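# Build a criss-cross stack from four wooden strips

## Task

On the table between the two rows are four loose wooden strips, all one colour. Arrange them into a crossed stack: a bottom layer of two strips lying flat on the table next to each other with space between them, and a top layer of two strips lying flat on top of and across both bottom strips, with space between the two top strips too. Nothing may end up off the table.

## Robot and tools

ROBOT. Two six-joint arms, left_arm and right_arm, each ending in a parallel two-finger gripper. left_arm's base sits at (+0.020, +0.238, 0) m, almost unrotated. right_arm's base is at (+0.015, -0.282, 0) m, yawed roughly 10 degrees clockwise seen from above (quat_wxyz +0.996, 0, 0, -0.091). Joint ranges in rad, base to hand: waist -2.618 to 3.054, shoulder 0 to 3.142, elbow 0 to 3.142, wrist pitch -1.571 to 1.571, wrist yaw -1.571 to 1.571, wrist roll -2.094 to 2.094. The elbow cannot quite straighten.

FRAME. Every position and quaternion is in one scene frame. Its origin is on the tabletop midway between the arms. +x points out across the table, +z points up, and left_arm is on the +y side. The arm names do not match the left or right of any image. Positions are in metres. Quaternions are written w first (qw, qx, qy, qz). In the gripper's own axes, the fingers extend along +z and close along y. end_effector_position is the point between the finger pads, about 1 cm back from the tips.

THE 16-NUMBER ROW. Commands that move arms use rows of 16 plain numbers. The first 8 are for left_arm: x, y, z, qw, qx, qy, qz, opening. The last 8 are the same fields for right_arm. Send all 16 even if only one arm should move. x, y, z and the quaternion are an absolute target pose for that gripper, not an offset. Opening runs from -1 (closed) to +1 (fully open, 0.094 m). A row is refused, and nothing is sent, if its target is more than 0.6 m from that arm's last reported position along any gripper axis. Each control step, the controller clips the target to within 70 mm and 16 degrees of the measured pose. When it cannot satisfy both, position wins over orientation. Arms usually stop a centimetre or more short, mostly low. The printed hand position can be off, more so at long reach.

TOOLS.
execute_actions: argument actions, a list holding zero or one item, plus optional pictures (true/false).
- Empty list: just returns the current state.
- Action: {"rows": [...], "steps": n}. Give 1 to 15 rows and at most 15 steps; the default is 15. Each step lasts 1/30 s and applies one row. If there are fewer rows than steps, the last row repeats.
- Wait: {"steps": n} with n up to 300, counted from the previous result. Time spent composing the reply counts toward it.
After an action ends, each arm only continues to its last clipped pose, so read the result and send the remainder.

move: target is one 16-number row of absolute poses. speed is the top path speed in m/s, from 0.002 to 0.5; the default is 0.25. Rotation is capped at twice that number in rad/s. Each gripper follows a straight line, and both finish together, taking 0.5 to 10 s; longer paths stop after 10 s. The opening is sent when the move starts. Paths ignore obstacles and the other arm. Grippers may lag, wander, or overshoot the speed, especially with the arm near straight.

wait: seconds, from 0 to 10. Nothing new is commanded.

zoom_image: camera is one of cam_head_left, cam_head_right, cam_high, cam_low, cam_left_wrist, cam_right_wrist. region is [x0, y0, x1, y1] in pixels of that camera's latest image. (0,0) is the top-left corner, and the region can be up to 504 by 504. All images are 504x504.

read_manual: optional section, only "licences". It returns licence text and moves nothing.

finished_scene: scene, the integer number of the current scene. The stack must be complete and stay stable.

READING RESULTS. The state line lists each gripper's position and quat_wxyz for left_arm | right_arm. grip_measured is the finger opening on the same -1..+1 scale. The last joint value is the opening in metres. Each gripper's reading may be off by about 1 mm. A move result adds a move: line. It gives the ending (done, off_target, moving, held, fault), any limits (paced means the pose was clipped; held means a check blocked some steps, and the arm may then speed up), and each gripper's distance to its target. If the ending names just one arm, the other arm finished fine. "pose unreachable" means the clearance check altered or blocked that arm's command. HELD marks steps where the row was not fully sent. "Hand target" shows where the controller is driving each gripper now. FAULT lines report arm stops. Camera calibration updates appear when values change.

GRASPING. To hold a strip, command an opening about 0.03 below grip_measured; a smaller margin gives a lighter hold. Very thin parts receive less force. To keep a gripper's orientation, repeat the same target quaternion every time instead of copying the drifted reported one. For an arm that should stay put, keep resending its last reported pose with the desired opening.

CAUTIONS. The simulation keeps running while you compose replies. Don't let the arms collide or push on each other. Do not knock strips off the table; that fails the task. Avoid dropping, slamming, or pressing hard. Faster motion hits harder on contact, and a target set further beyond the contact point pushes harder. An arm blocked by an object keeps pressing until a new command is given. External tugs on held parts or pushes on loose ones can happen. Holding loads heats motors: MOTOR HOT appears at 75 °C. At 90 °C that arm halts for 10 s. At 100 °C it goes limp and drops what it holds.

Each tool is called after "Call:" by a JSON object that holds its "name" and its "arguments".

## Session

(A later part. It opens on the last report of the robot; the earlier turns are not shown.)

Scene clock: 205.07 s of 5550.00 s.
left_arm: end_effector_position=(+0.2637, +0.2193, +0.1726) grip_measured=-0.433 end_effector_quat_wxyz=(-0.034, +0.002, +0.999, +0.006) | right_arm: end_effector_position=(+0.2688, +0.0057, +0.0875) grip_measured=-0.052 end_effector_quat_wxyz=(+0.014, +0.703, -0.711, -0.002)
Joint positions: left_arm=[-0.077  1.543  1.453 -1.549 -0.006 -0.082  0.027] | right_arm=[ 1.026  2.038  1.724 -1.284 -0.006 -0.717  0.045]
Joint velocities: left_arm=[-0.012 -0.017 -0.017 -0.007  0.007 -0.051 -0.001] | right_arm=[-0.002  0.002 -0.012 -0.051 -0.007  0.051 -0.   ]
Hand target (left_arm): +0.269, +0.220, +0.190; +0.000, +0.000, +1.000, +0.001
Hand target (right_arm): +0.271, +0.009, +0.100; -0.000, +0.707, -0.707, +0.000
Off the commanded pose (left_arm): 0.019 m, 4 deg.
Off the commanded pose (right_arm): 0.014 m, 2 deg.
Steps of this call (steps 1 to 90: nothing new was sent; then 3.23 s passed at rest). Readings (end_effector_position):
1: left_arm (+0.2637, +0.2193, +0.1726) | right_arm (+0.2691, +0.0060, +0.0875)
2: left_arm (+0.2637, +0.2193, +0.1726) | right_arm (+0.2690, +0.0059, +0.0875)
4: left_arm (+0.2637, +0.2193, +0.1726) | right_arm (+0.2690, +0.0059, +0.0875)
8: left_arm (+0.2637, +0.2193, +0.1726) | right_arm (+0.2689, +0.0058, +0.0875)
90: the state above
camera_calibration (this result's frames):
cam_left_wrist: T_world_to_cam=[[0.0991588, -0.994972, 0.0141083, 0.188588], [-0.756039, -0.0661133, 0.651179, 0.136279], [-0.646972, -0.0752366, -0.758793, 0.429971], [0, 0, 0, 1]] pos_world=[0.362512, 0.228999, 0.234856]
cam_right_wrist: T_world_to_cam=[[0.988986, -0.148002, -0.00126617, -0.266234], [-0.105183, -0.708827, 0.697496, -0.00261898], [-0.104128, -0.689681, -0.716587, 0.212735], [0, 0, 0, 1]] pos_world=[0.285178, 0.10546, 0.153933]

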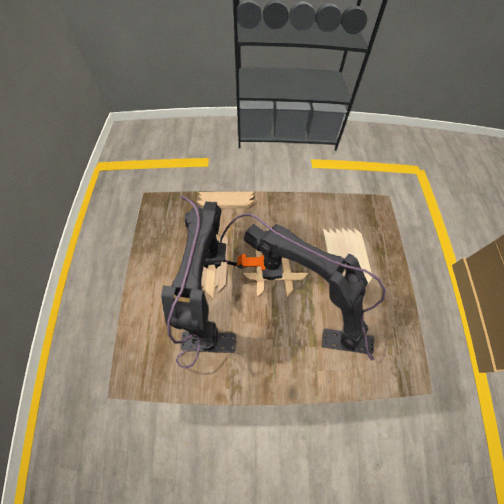

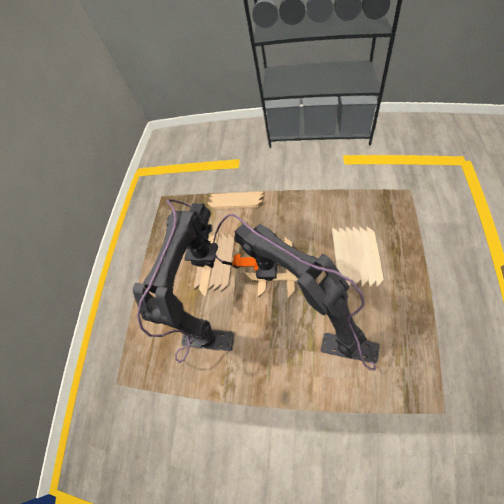

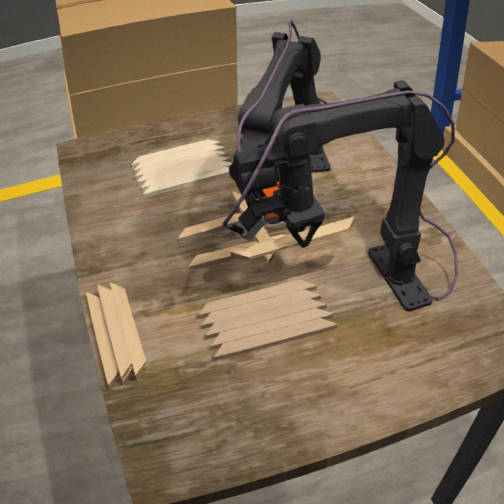

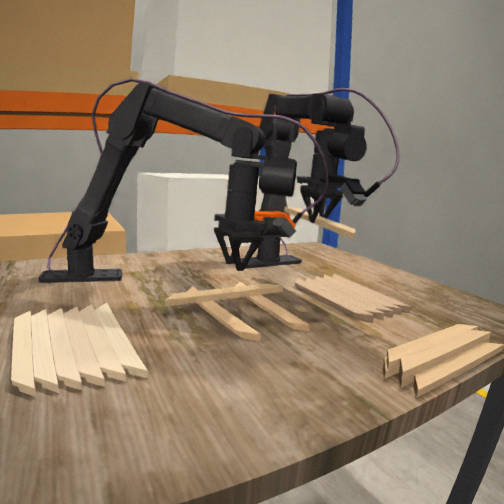

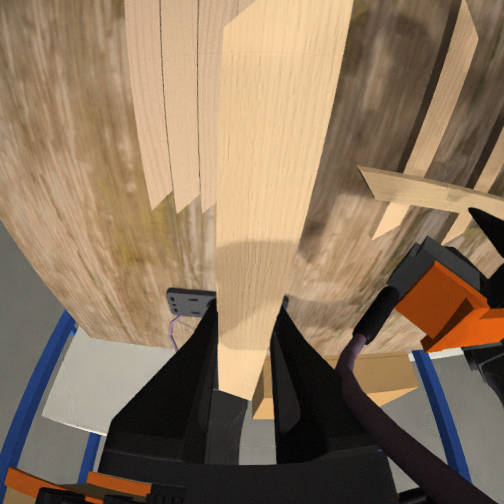

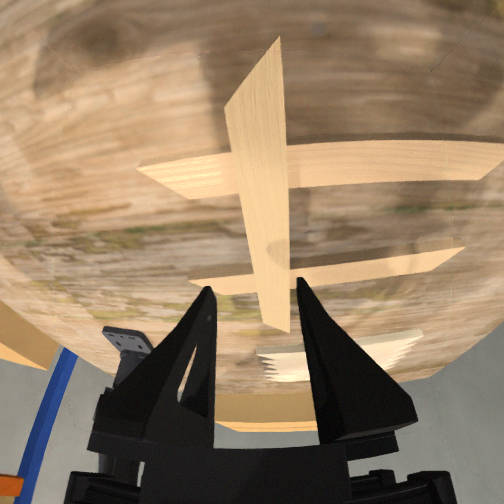

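Call:
{"name": "move", "arguments": {"target": [0.269,0.22,0.19,0,0,1,0,-0.52, 0.25,-0.22,0.18,0,-0.7071,0.7071,0,-0.05], "speed": 0.25}}

Call:
{"name": "move", "arguments": {"target": [0.39,-0.01,0.11,0,0.7071,0.7071,0,-0.52, 0.25,-0.22,0.18,0,-0.7071,0.7071,0,-0.05], "speed": 0.2}}

Scene clock: 209.80 s of 5550.00 s.
left_arm: end_effector_position=(+0.2637, +0.2193, +0.1726) grip_measured=-0.433 end_effector_quat_wxyz=(-0.034, +0.002, +0.999, +0.006) | right_arm: end_effector_position=(+0.2531, -0.2165, +0.1788) grip_measured=-0.052 end_effector_quat_wxyz=(-0.006, +0.706, -0.708, +0.007)
Joint positions: left_arm=[-0.077  1.543  1.453 -1.549 -0.006 -0.082  0.027] | right_arm=[ 0.453  1.473  1.415 -1.495  0.007 -1.299  0.045]
Joint velocities: left_arm=[-0.012 -0.002  0.002  0.007  0.007 -0.007  0.   ] | right_arm=[ 0.012  0.012 -0.007  0.007  0.051  0.037 -0.001]
Hand target (left_arm): +0.268, +0.220, +0.190; +0.000, +0.000, +1.000, +0.001
Hand target (right_arm): +0.245, -0.220, +0.179; +0.001, +0.707, -0.707, +0.001
Off the commanded pose (left_arm): 0.018 m, 4 deg.
Off the commanded pose (right_arm): 0.005 m, 1 deg.
After step 90, 0.07 s passed at rest.
move: off_target (left_arm)
camera_calibration (this result's frames):
cam_left_wrist: T_world_to_cam=[[0.0991588, -0.994972, 0.0141083, 0.188588], [-0.756039, -0.0661133, 0.651179, 0.136279], [-0.646972, -0.0752366, -0.758793, 0.429971], [0, 0, 0, 1]] pos_world=[0.362512, 0.228999, 0.234856]
cam_right_wrist: T_world_to_cam=[[0.989507, -0.139407, 0.0379568, -0.288751], [-0.127635, -0.720313, 0.681805, -0.219459], [-0.0677075, -0.679496, -0.730549, 0.118722], [0, 0, 0, 1]] pos_world=[0.265749, -0.117662, 0.24732]

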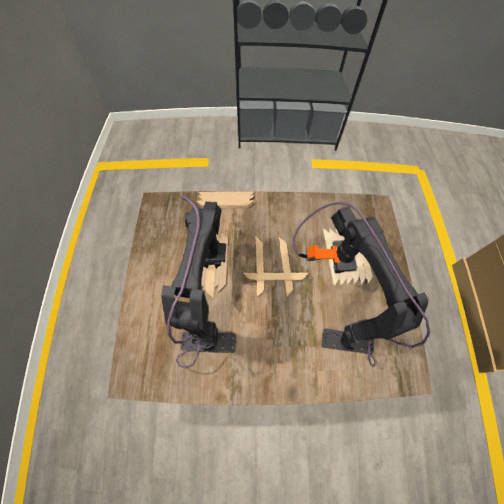

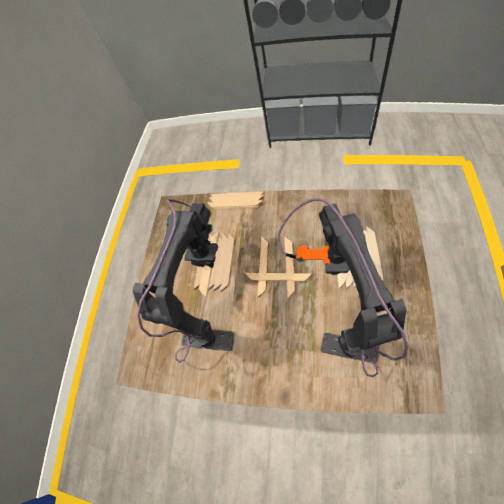

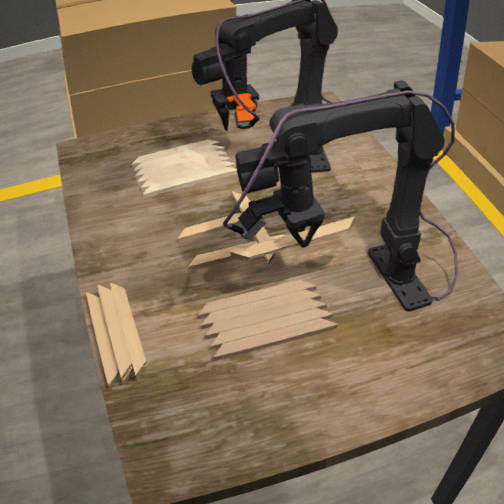

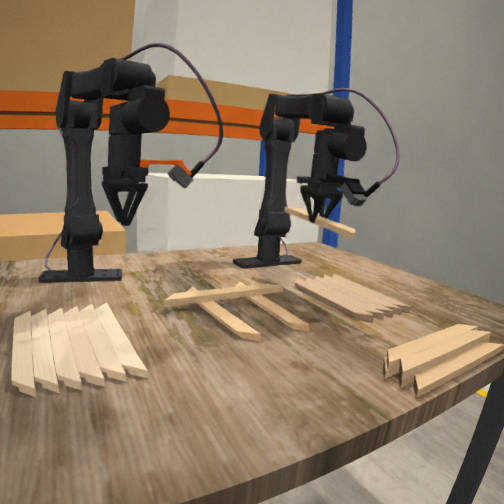

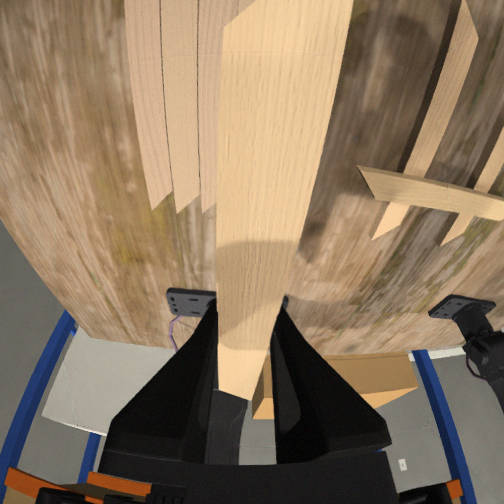

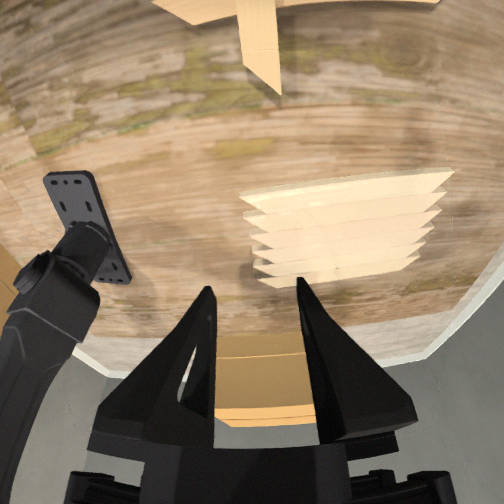

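Scene clock: 214.30 s of 5550.00 s.
left_arm: end_effector_position=(+0.3919, -0.0039, +0.1057) grip_measured=-0.432 end_effector_quat_wxyz=(-0.007, +0.702, +0.712, -0.003) | right_arm: end_effector_position=(+0.2524, -0.2180, +0.1787) grip_measured=-0.052 end_effector_quat_wxyz=(-0.005, +0.708, -0.706, +0.006)
Joint positions: left_arm=[-0.569  2.316  2.241 -1.51   0.003  0.98   0.027] | right_arm=[ 0.448  1.473  1.415 -1.499  0.007 -1.31   0.045]
Joint velocities: left_arm=[-0.002 -0.012 -0.002 -0.154 -0.051  0.037 -0.001] | right_arm=[-0.007 -0.012 -0.017  0.007 -0.007  0.007 -0.   ]
Hand target (left_arm): +0.393, -0.011, +0.113; +0.005, +0.707, +0.707, -0.009
Hand target (right_arm): +0.250, -0.220, +0.180; +0.000, +0.707, -0.707, +0.000
Off the commanded pose (left_arm): 0.008 m, 1 deg.
Off the commanded pose (right_arm): 0.003 m, 1 deg.
move: done
camera_calibration (this result's frames):
cam_left_wrist: T_world_to_cam=[[-0.992407, -0.114574, 0.0447296, 0.382708], [-0.0644058, 0.793905, 0.604621, -0.00086305], [-0.104785, 0.597149, -0.795257, 0.239357], [0, 0, 0, 1]] pos_world=[0.404827, -0.0983981, 0.173754]
cam_right_wrist: T_world_to_cam=[[0.990384, -0.134075, 0.0341052, -0.286646], [-0.121013, -0.720097, 0.683239, -0.222463], [-0.0670463, -0.680796, -0.729398, 0.11702], [0, 0, 0, 1]] pos_world=[0.264814, -0.11896, 0.247125]

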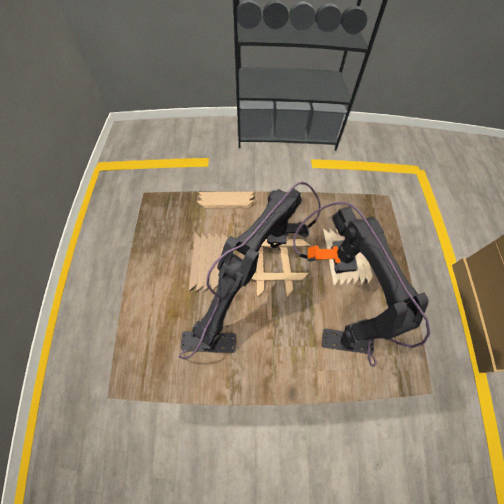

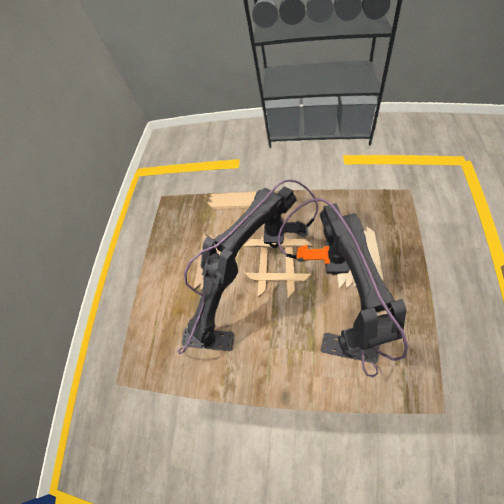

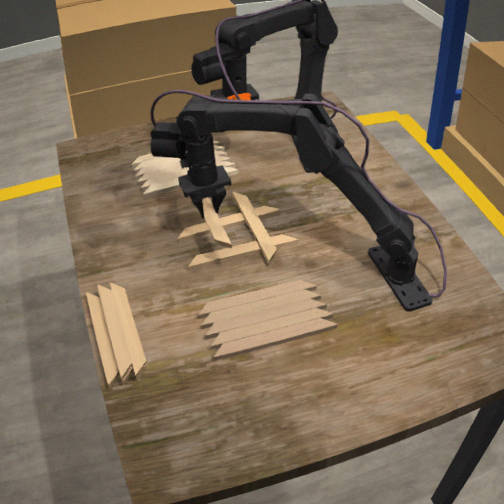

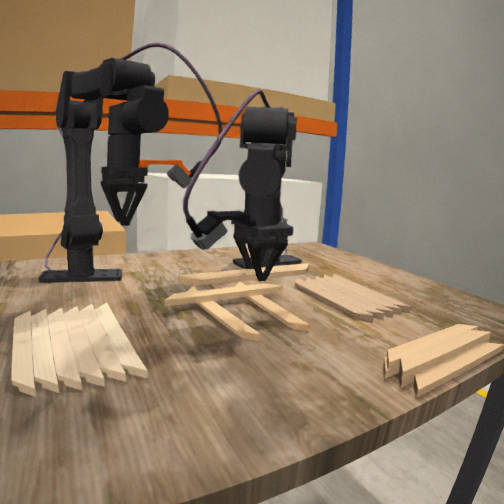

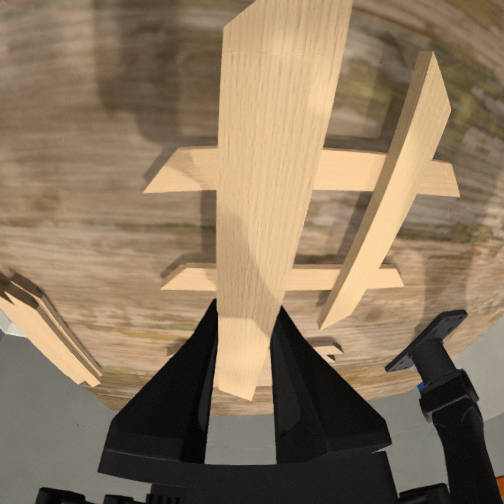

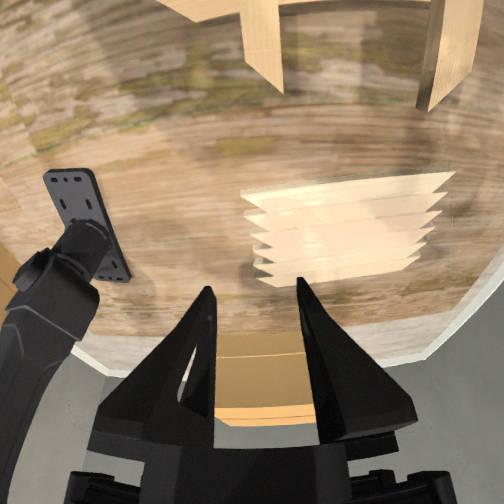

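Call:
{"name": "move", "arguments": {"target": [0.38,-0.012,0.045,0,0.7071,0.7071,0,-0.52, 0.25,-0.22,0.18,0,-0.7071,0.7071,0,-0.05], "speed": 0.07}}

Scene clock: 217.23 s of 5550.00 s.
left_arm: end_effector_position=(+0.3823, -0.0094, +0.0350) grip_measured=-0.432 end_effector_quat_wxyz=(-0.016, +0.706, +0.708, -0.004) | right_arm: end_effector_position=(+0.2524, -0.2180, +0.1787) grip_measured=-0.052 end_effector_quat_wxyz=(-0.005, +0.708, -0.706, +0.006)
Joint positions: left_arm=[-0.592  2.306  1.943 -1.239  0.001  0.967  0.027] | right_arm=[ 0.448  1.473  1.415 -1.499  0.007 -1.31   0.045]
Joint velocities: left_arm=[-0.007  0.002 -0.002 -0.081 -0.007 -0.051 -0.001] | right_arm=[-0.007 -0.002  0.012  0.037  0.051 -0.022 -0.   ]
Hand target (left_arm): +0.381, -0.013, +0.045; -0.000, +0.707, +0.707, -0.001
Hand target (right_arm): +0.250, -0.220, +0.180; -0.000, +0.707, -0.707, +0.000
Off the commanded pose (left_arm): 0.011 m, 2 deg.
Off the commanded pose (right_arm): 0.003 m, 1 deg.
move: off_target (left_arm)
camera_calibration (this result's frames):
cam_left_wrist: T_world_to_cam=[[-0.992747, -0.105676, 0.0573156, 0.375445], [-0.0482831, 0.787104, 0.614928, 0.0390495], [-0.110096, 0.6077, -0.786498, 0.187238], [0, 0, 0, 1]] pos_world=[0.395222, -0.104845, 0.101731]
cam_right_wrist: T_world_to_cam=[[0.990384, -0.134075, 0.0341052, -0.286646], [-0.121013, -0.720097, 0.683239, -0.222463], [-0.0670463, -0.680796, -0.729398, 0.11702], [0, 0, 0, 1]] pos_world=[0.264814, -0.11896, 0.247125]

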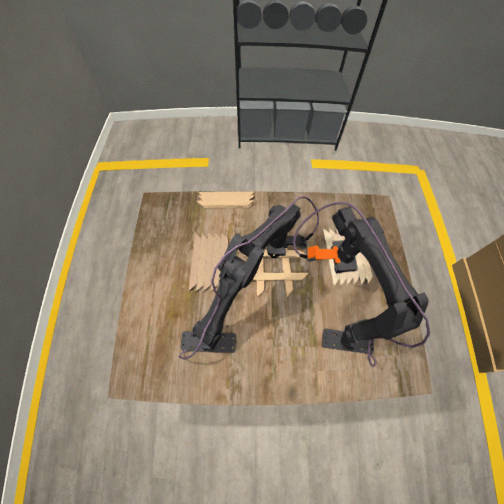

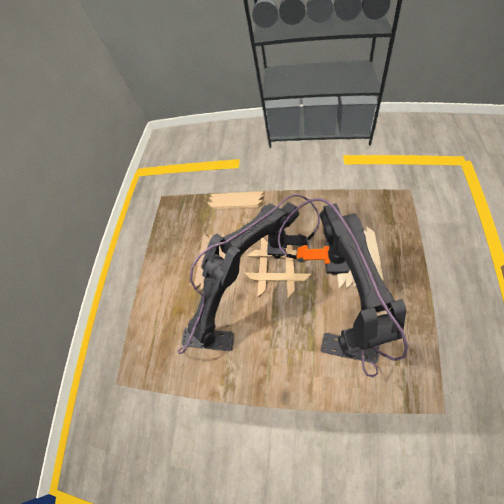

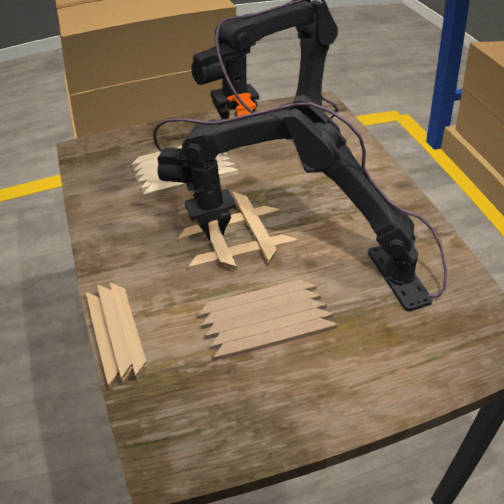

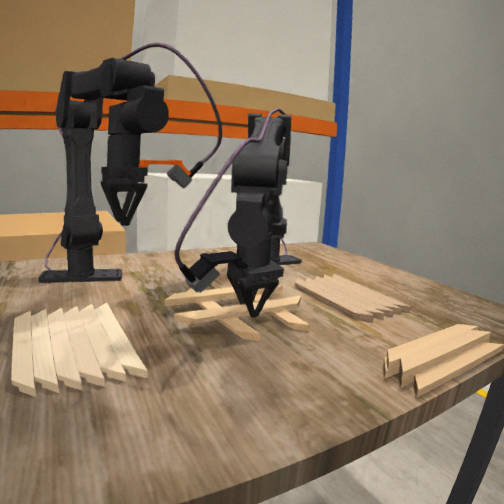

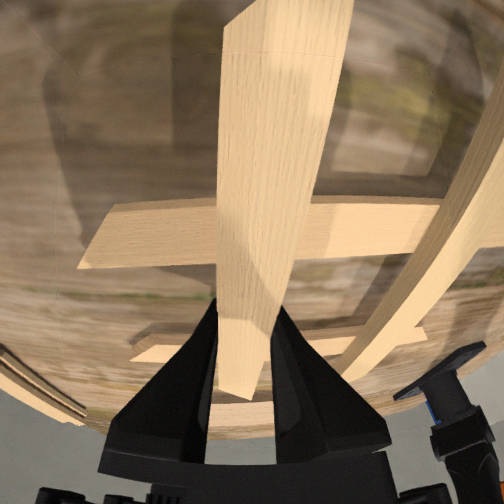

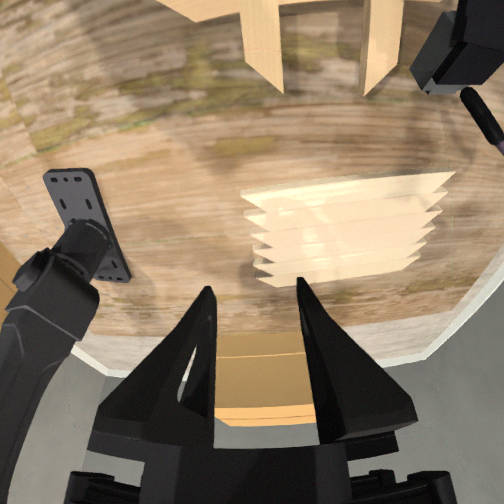

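Call:
{"name": "zoom_image", "arguments": {"camera": "cam_low", "region": [150, 250, 330, 350]}}

Region (150, 250, 330, 350) of cam_low's 504x504 image, scaled by 2.800, with more detail than that image has.

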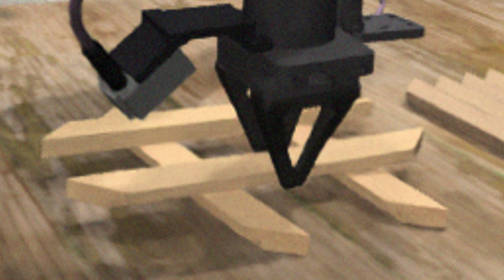

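Call:
{"name": "move", "arguments": {"target": [0.38,-0.012,0.034,0,0.7071,0.7071,0,-0.52, 0.25,-0.22,0.18,0,-0.7071,0.7071,0,-0.05], "speed": 0.03}}

Scene clock: 222.30 s of 5550.00 s.
left_arm: end_effector_position=(+0.3834, -0.0102, +0.0342) grip_measured=-0.432 end_effector_quat_wxyz=(-0.005, +0.706, +0.708, -0.002) | right_arm: end_effector_position=(+0.2524, -0.2180, +0.1787) grip_measured=-0.052 end_effector_quat_wxyz=(-0.004, +0.708, -0.706, +0.006)
Joint positions: left_arm=[-0.592  2.289  1.91  -1.203  0.001  0.967  0.027] | right_arm=[ 0.448  1.473  1.415 -1.499  0.007 -1.31   0.045]
Joint velocities: left_arm=[ 0.007  0.002  0.002 -0.095  0.037 -0.022  0.   ] | right_arm=[-0.002 -0.007  0.007  0.051  0.022 -0.051 -0.001]
Hand target (left_arm): +0.380, -0.012, +0.034; -0.000, +0.707, +0.707, -0.000
Hand target (right_arm): +0.250, -0.220, +0.180; +0.000, +0.707, -0.707, +0.000
Off the commanded pose (left_arm): 0.004 m, 1 deg.
Off the commanded pose (right_arm): 0.003 m, 1 deg.
After step 90, 1.33 s passed at rest.
move: done
camera_calibration (this result's frames):
cam_left_wrist: T_world_to_cam=[[-0.993615, -0.105082, 0.041084, 0.377408], [-0.0590281, 0.794466, 0.604434, 0.0447806], [-0.0961548, 0.598149, -0.795595, 0.182017], [0, 0, 0, 1]] pos_world=[0.395143, -0.104791, 0.102239]
cam_right_wrist: T_world_to_cam=[[0.990448, -0.133694, 0.0337537, -0.286429], [-0.120486, -0.720071, 0.68336, -0.22264], [-0.0670559, -0.680899, -0.729301, 0.116959], [0, 0, 0, 1]] pos_world=[0.26471, -0.118973, 0.247109]

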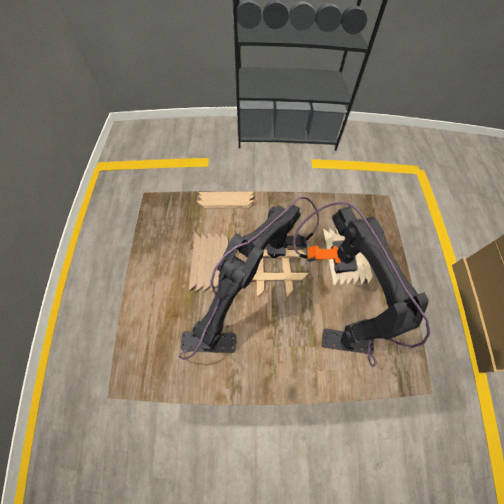

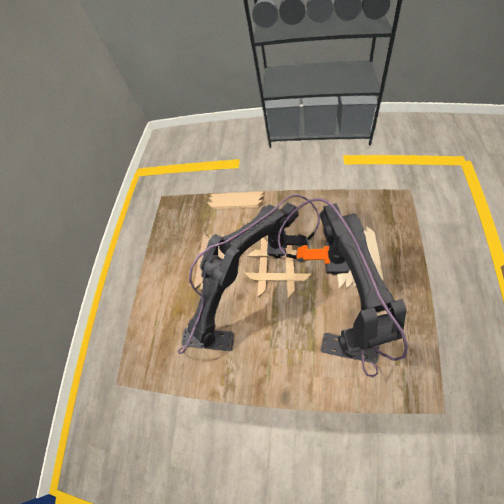

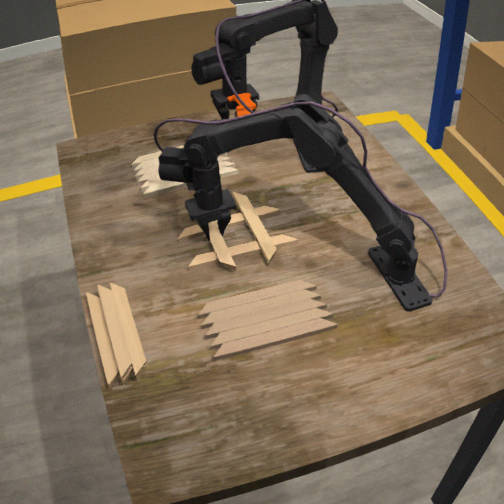

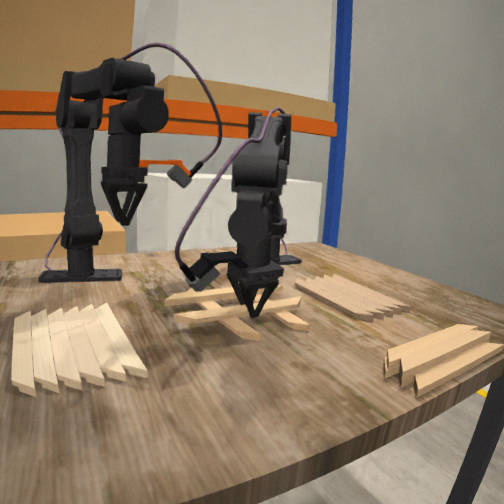

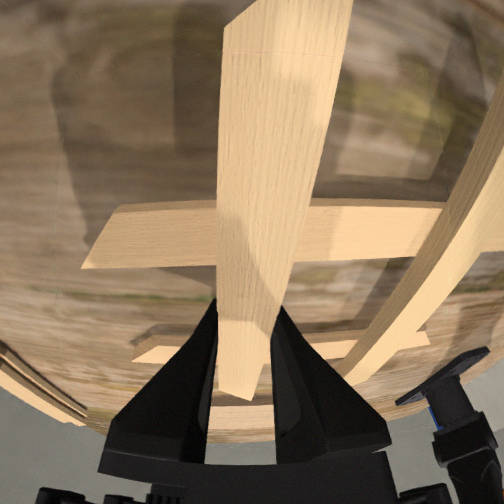

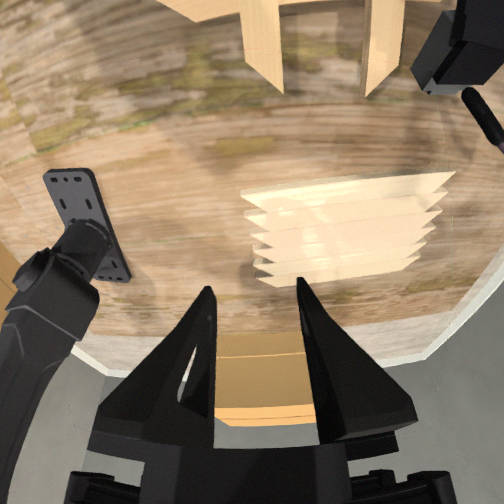

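Call:
{"name": "move", "arguments": {"target": [0.38,-0.012,0.026,0,0.7071,0.7071,0,-0.52, 0.25,-0.22,0.18,0,-0.7071,0.7071,0,-0.05], "speed": 0.03}}

Scene clock: 225.53 s of 5550.00 s.
left_arm: end_effector_position=(+0.3832, -0.0100, +0.0336) grip_measured=-0.432 end_effector_quat_wxyz=(-0.002, +0.706, +0.708, -0.001) | right_arm: end_effector_position=(+0.2524, -0.2180, +0.1787) grip_measured=-0.052 end_effector_quat_wxyz=(-0.004, +0.708, -0.706, +0.006)
Joint positions: left_arm=[-0.592  2.281  1.894 -1.189  0.001  0.967  0.027] | right_arm=[ 0.448  1.473  1.415 -1.499  0.007 -1.31   0.045]
Joint velocities: left_arm=[ 0.012 -0.017 -0.012 -0.022 -0.037  0.037  0.001] | right_arm=[ 0.002 -0.002  0.007  0.007  0.022  0.022 -0.001]
Hand target (left_arm): +0.380, -0.012, +0.026; -0.001, +0.707, +0.707, -0.000
Hand target (right_arm): +0.250, -0.220, +0.180; -0.000, +0.707, -0.707, +0.000
Off the commanded pose (left_arm): 0.008 m, 0 deg.
Off the commanded pose (right_arm): 0.003 m, 1 deg.
move: done
camera_calibration (this result's frames):
cam_left_wrist: T_world_to_cam=[[-0.993821, -0.10494, 0.0361525, 0.377539], [-0.0622532, 0.796675, 0.601193, 0.0464186], [-0.0918912, 0.595228, -0.798285, 0.17989], [0, 0, 0, 1]] pos_world=[0.394627, -0.104437, 0.102048]
cam_right_wrist: T_world_to_cam=[[0.990448, -0.133694, 0.0337537, -0.286429], [-0.120486, -0.720071, 0.68336, -0.22264], [-0.0670559, -0.680899, -0.729301, 0.116959], [0, 0, 0, 1]] pos_world=[0.26471, -0.118973, 0.247109]

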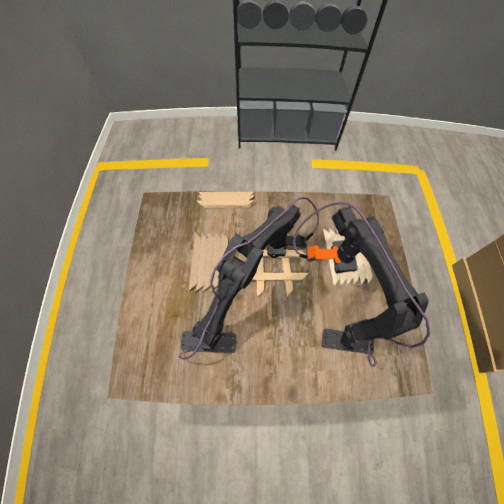

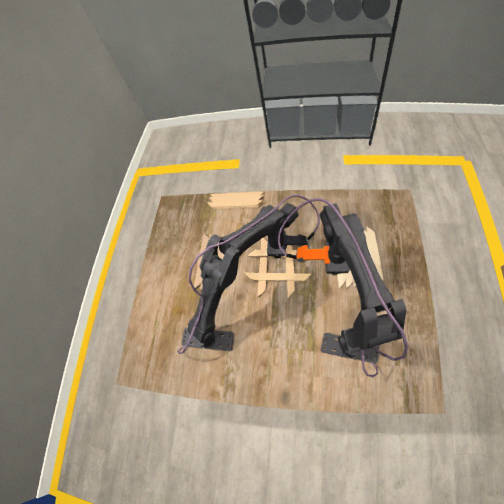

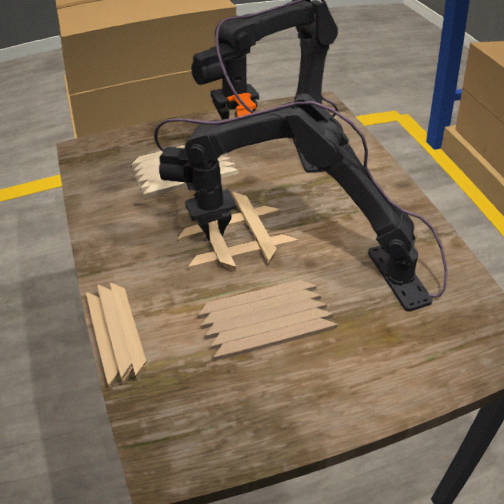

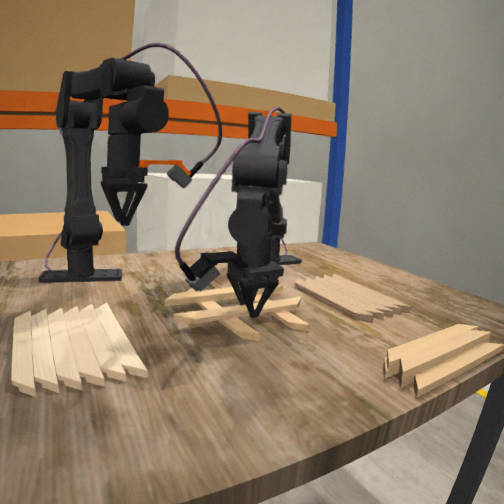

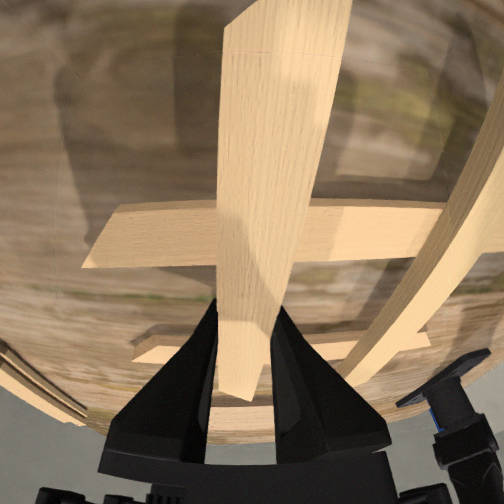

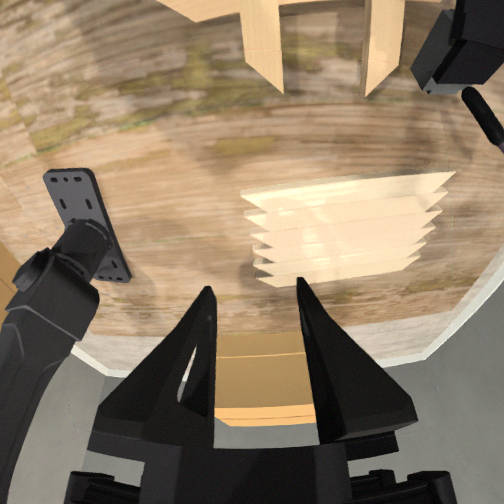

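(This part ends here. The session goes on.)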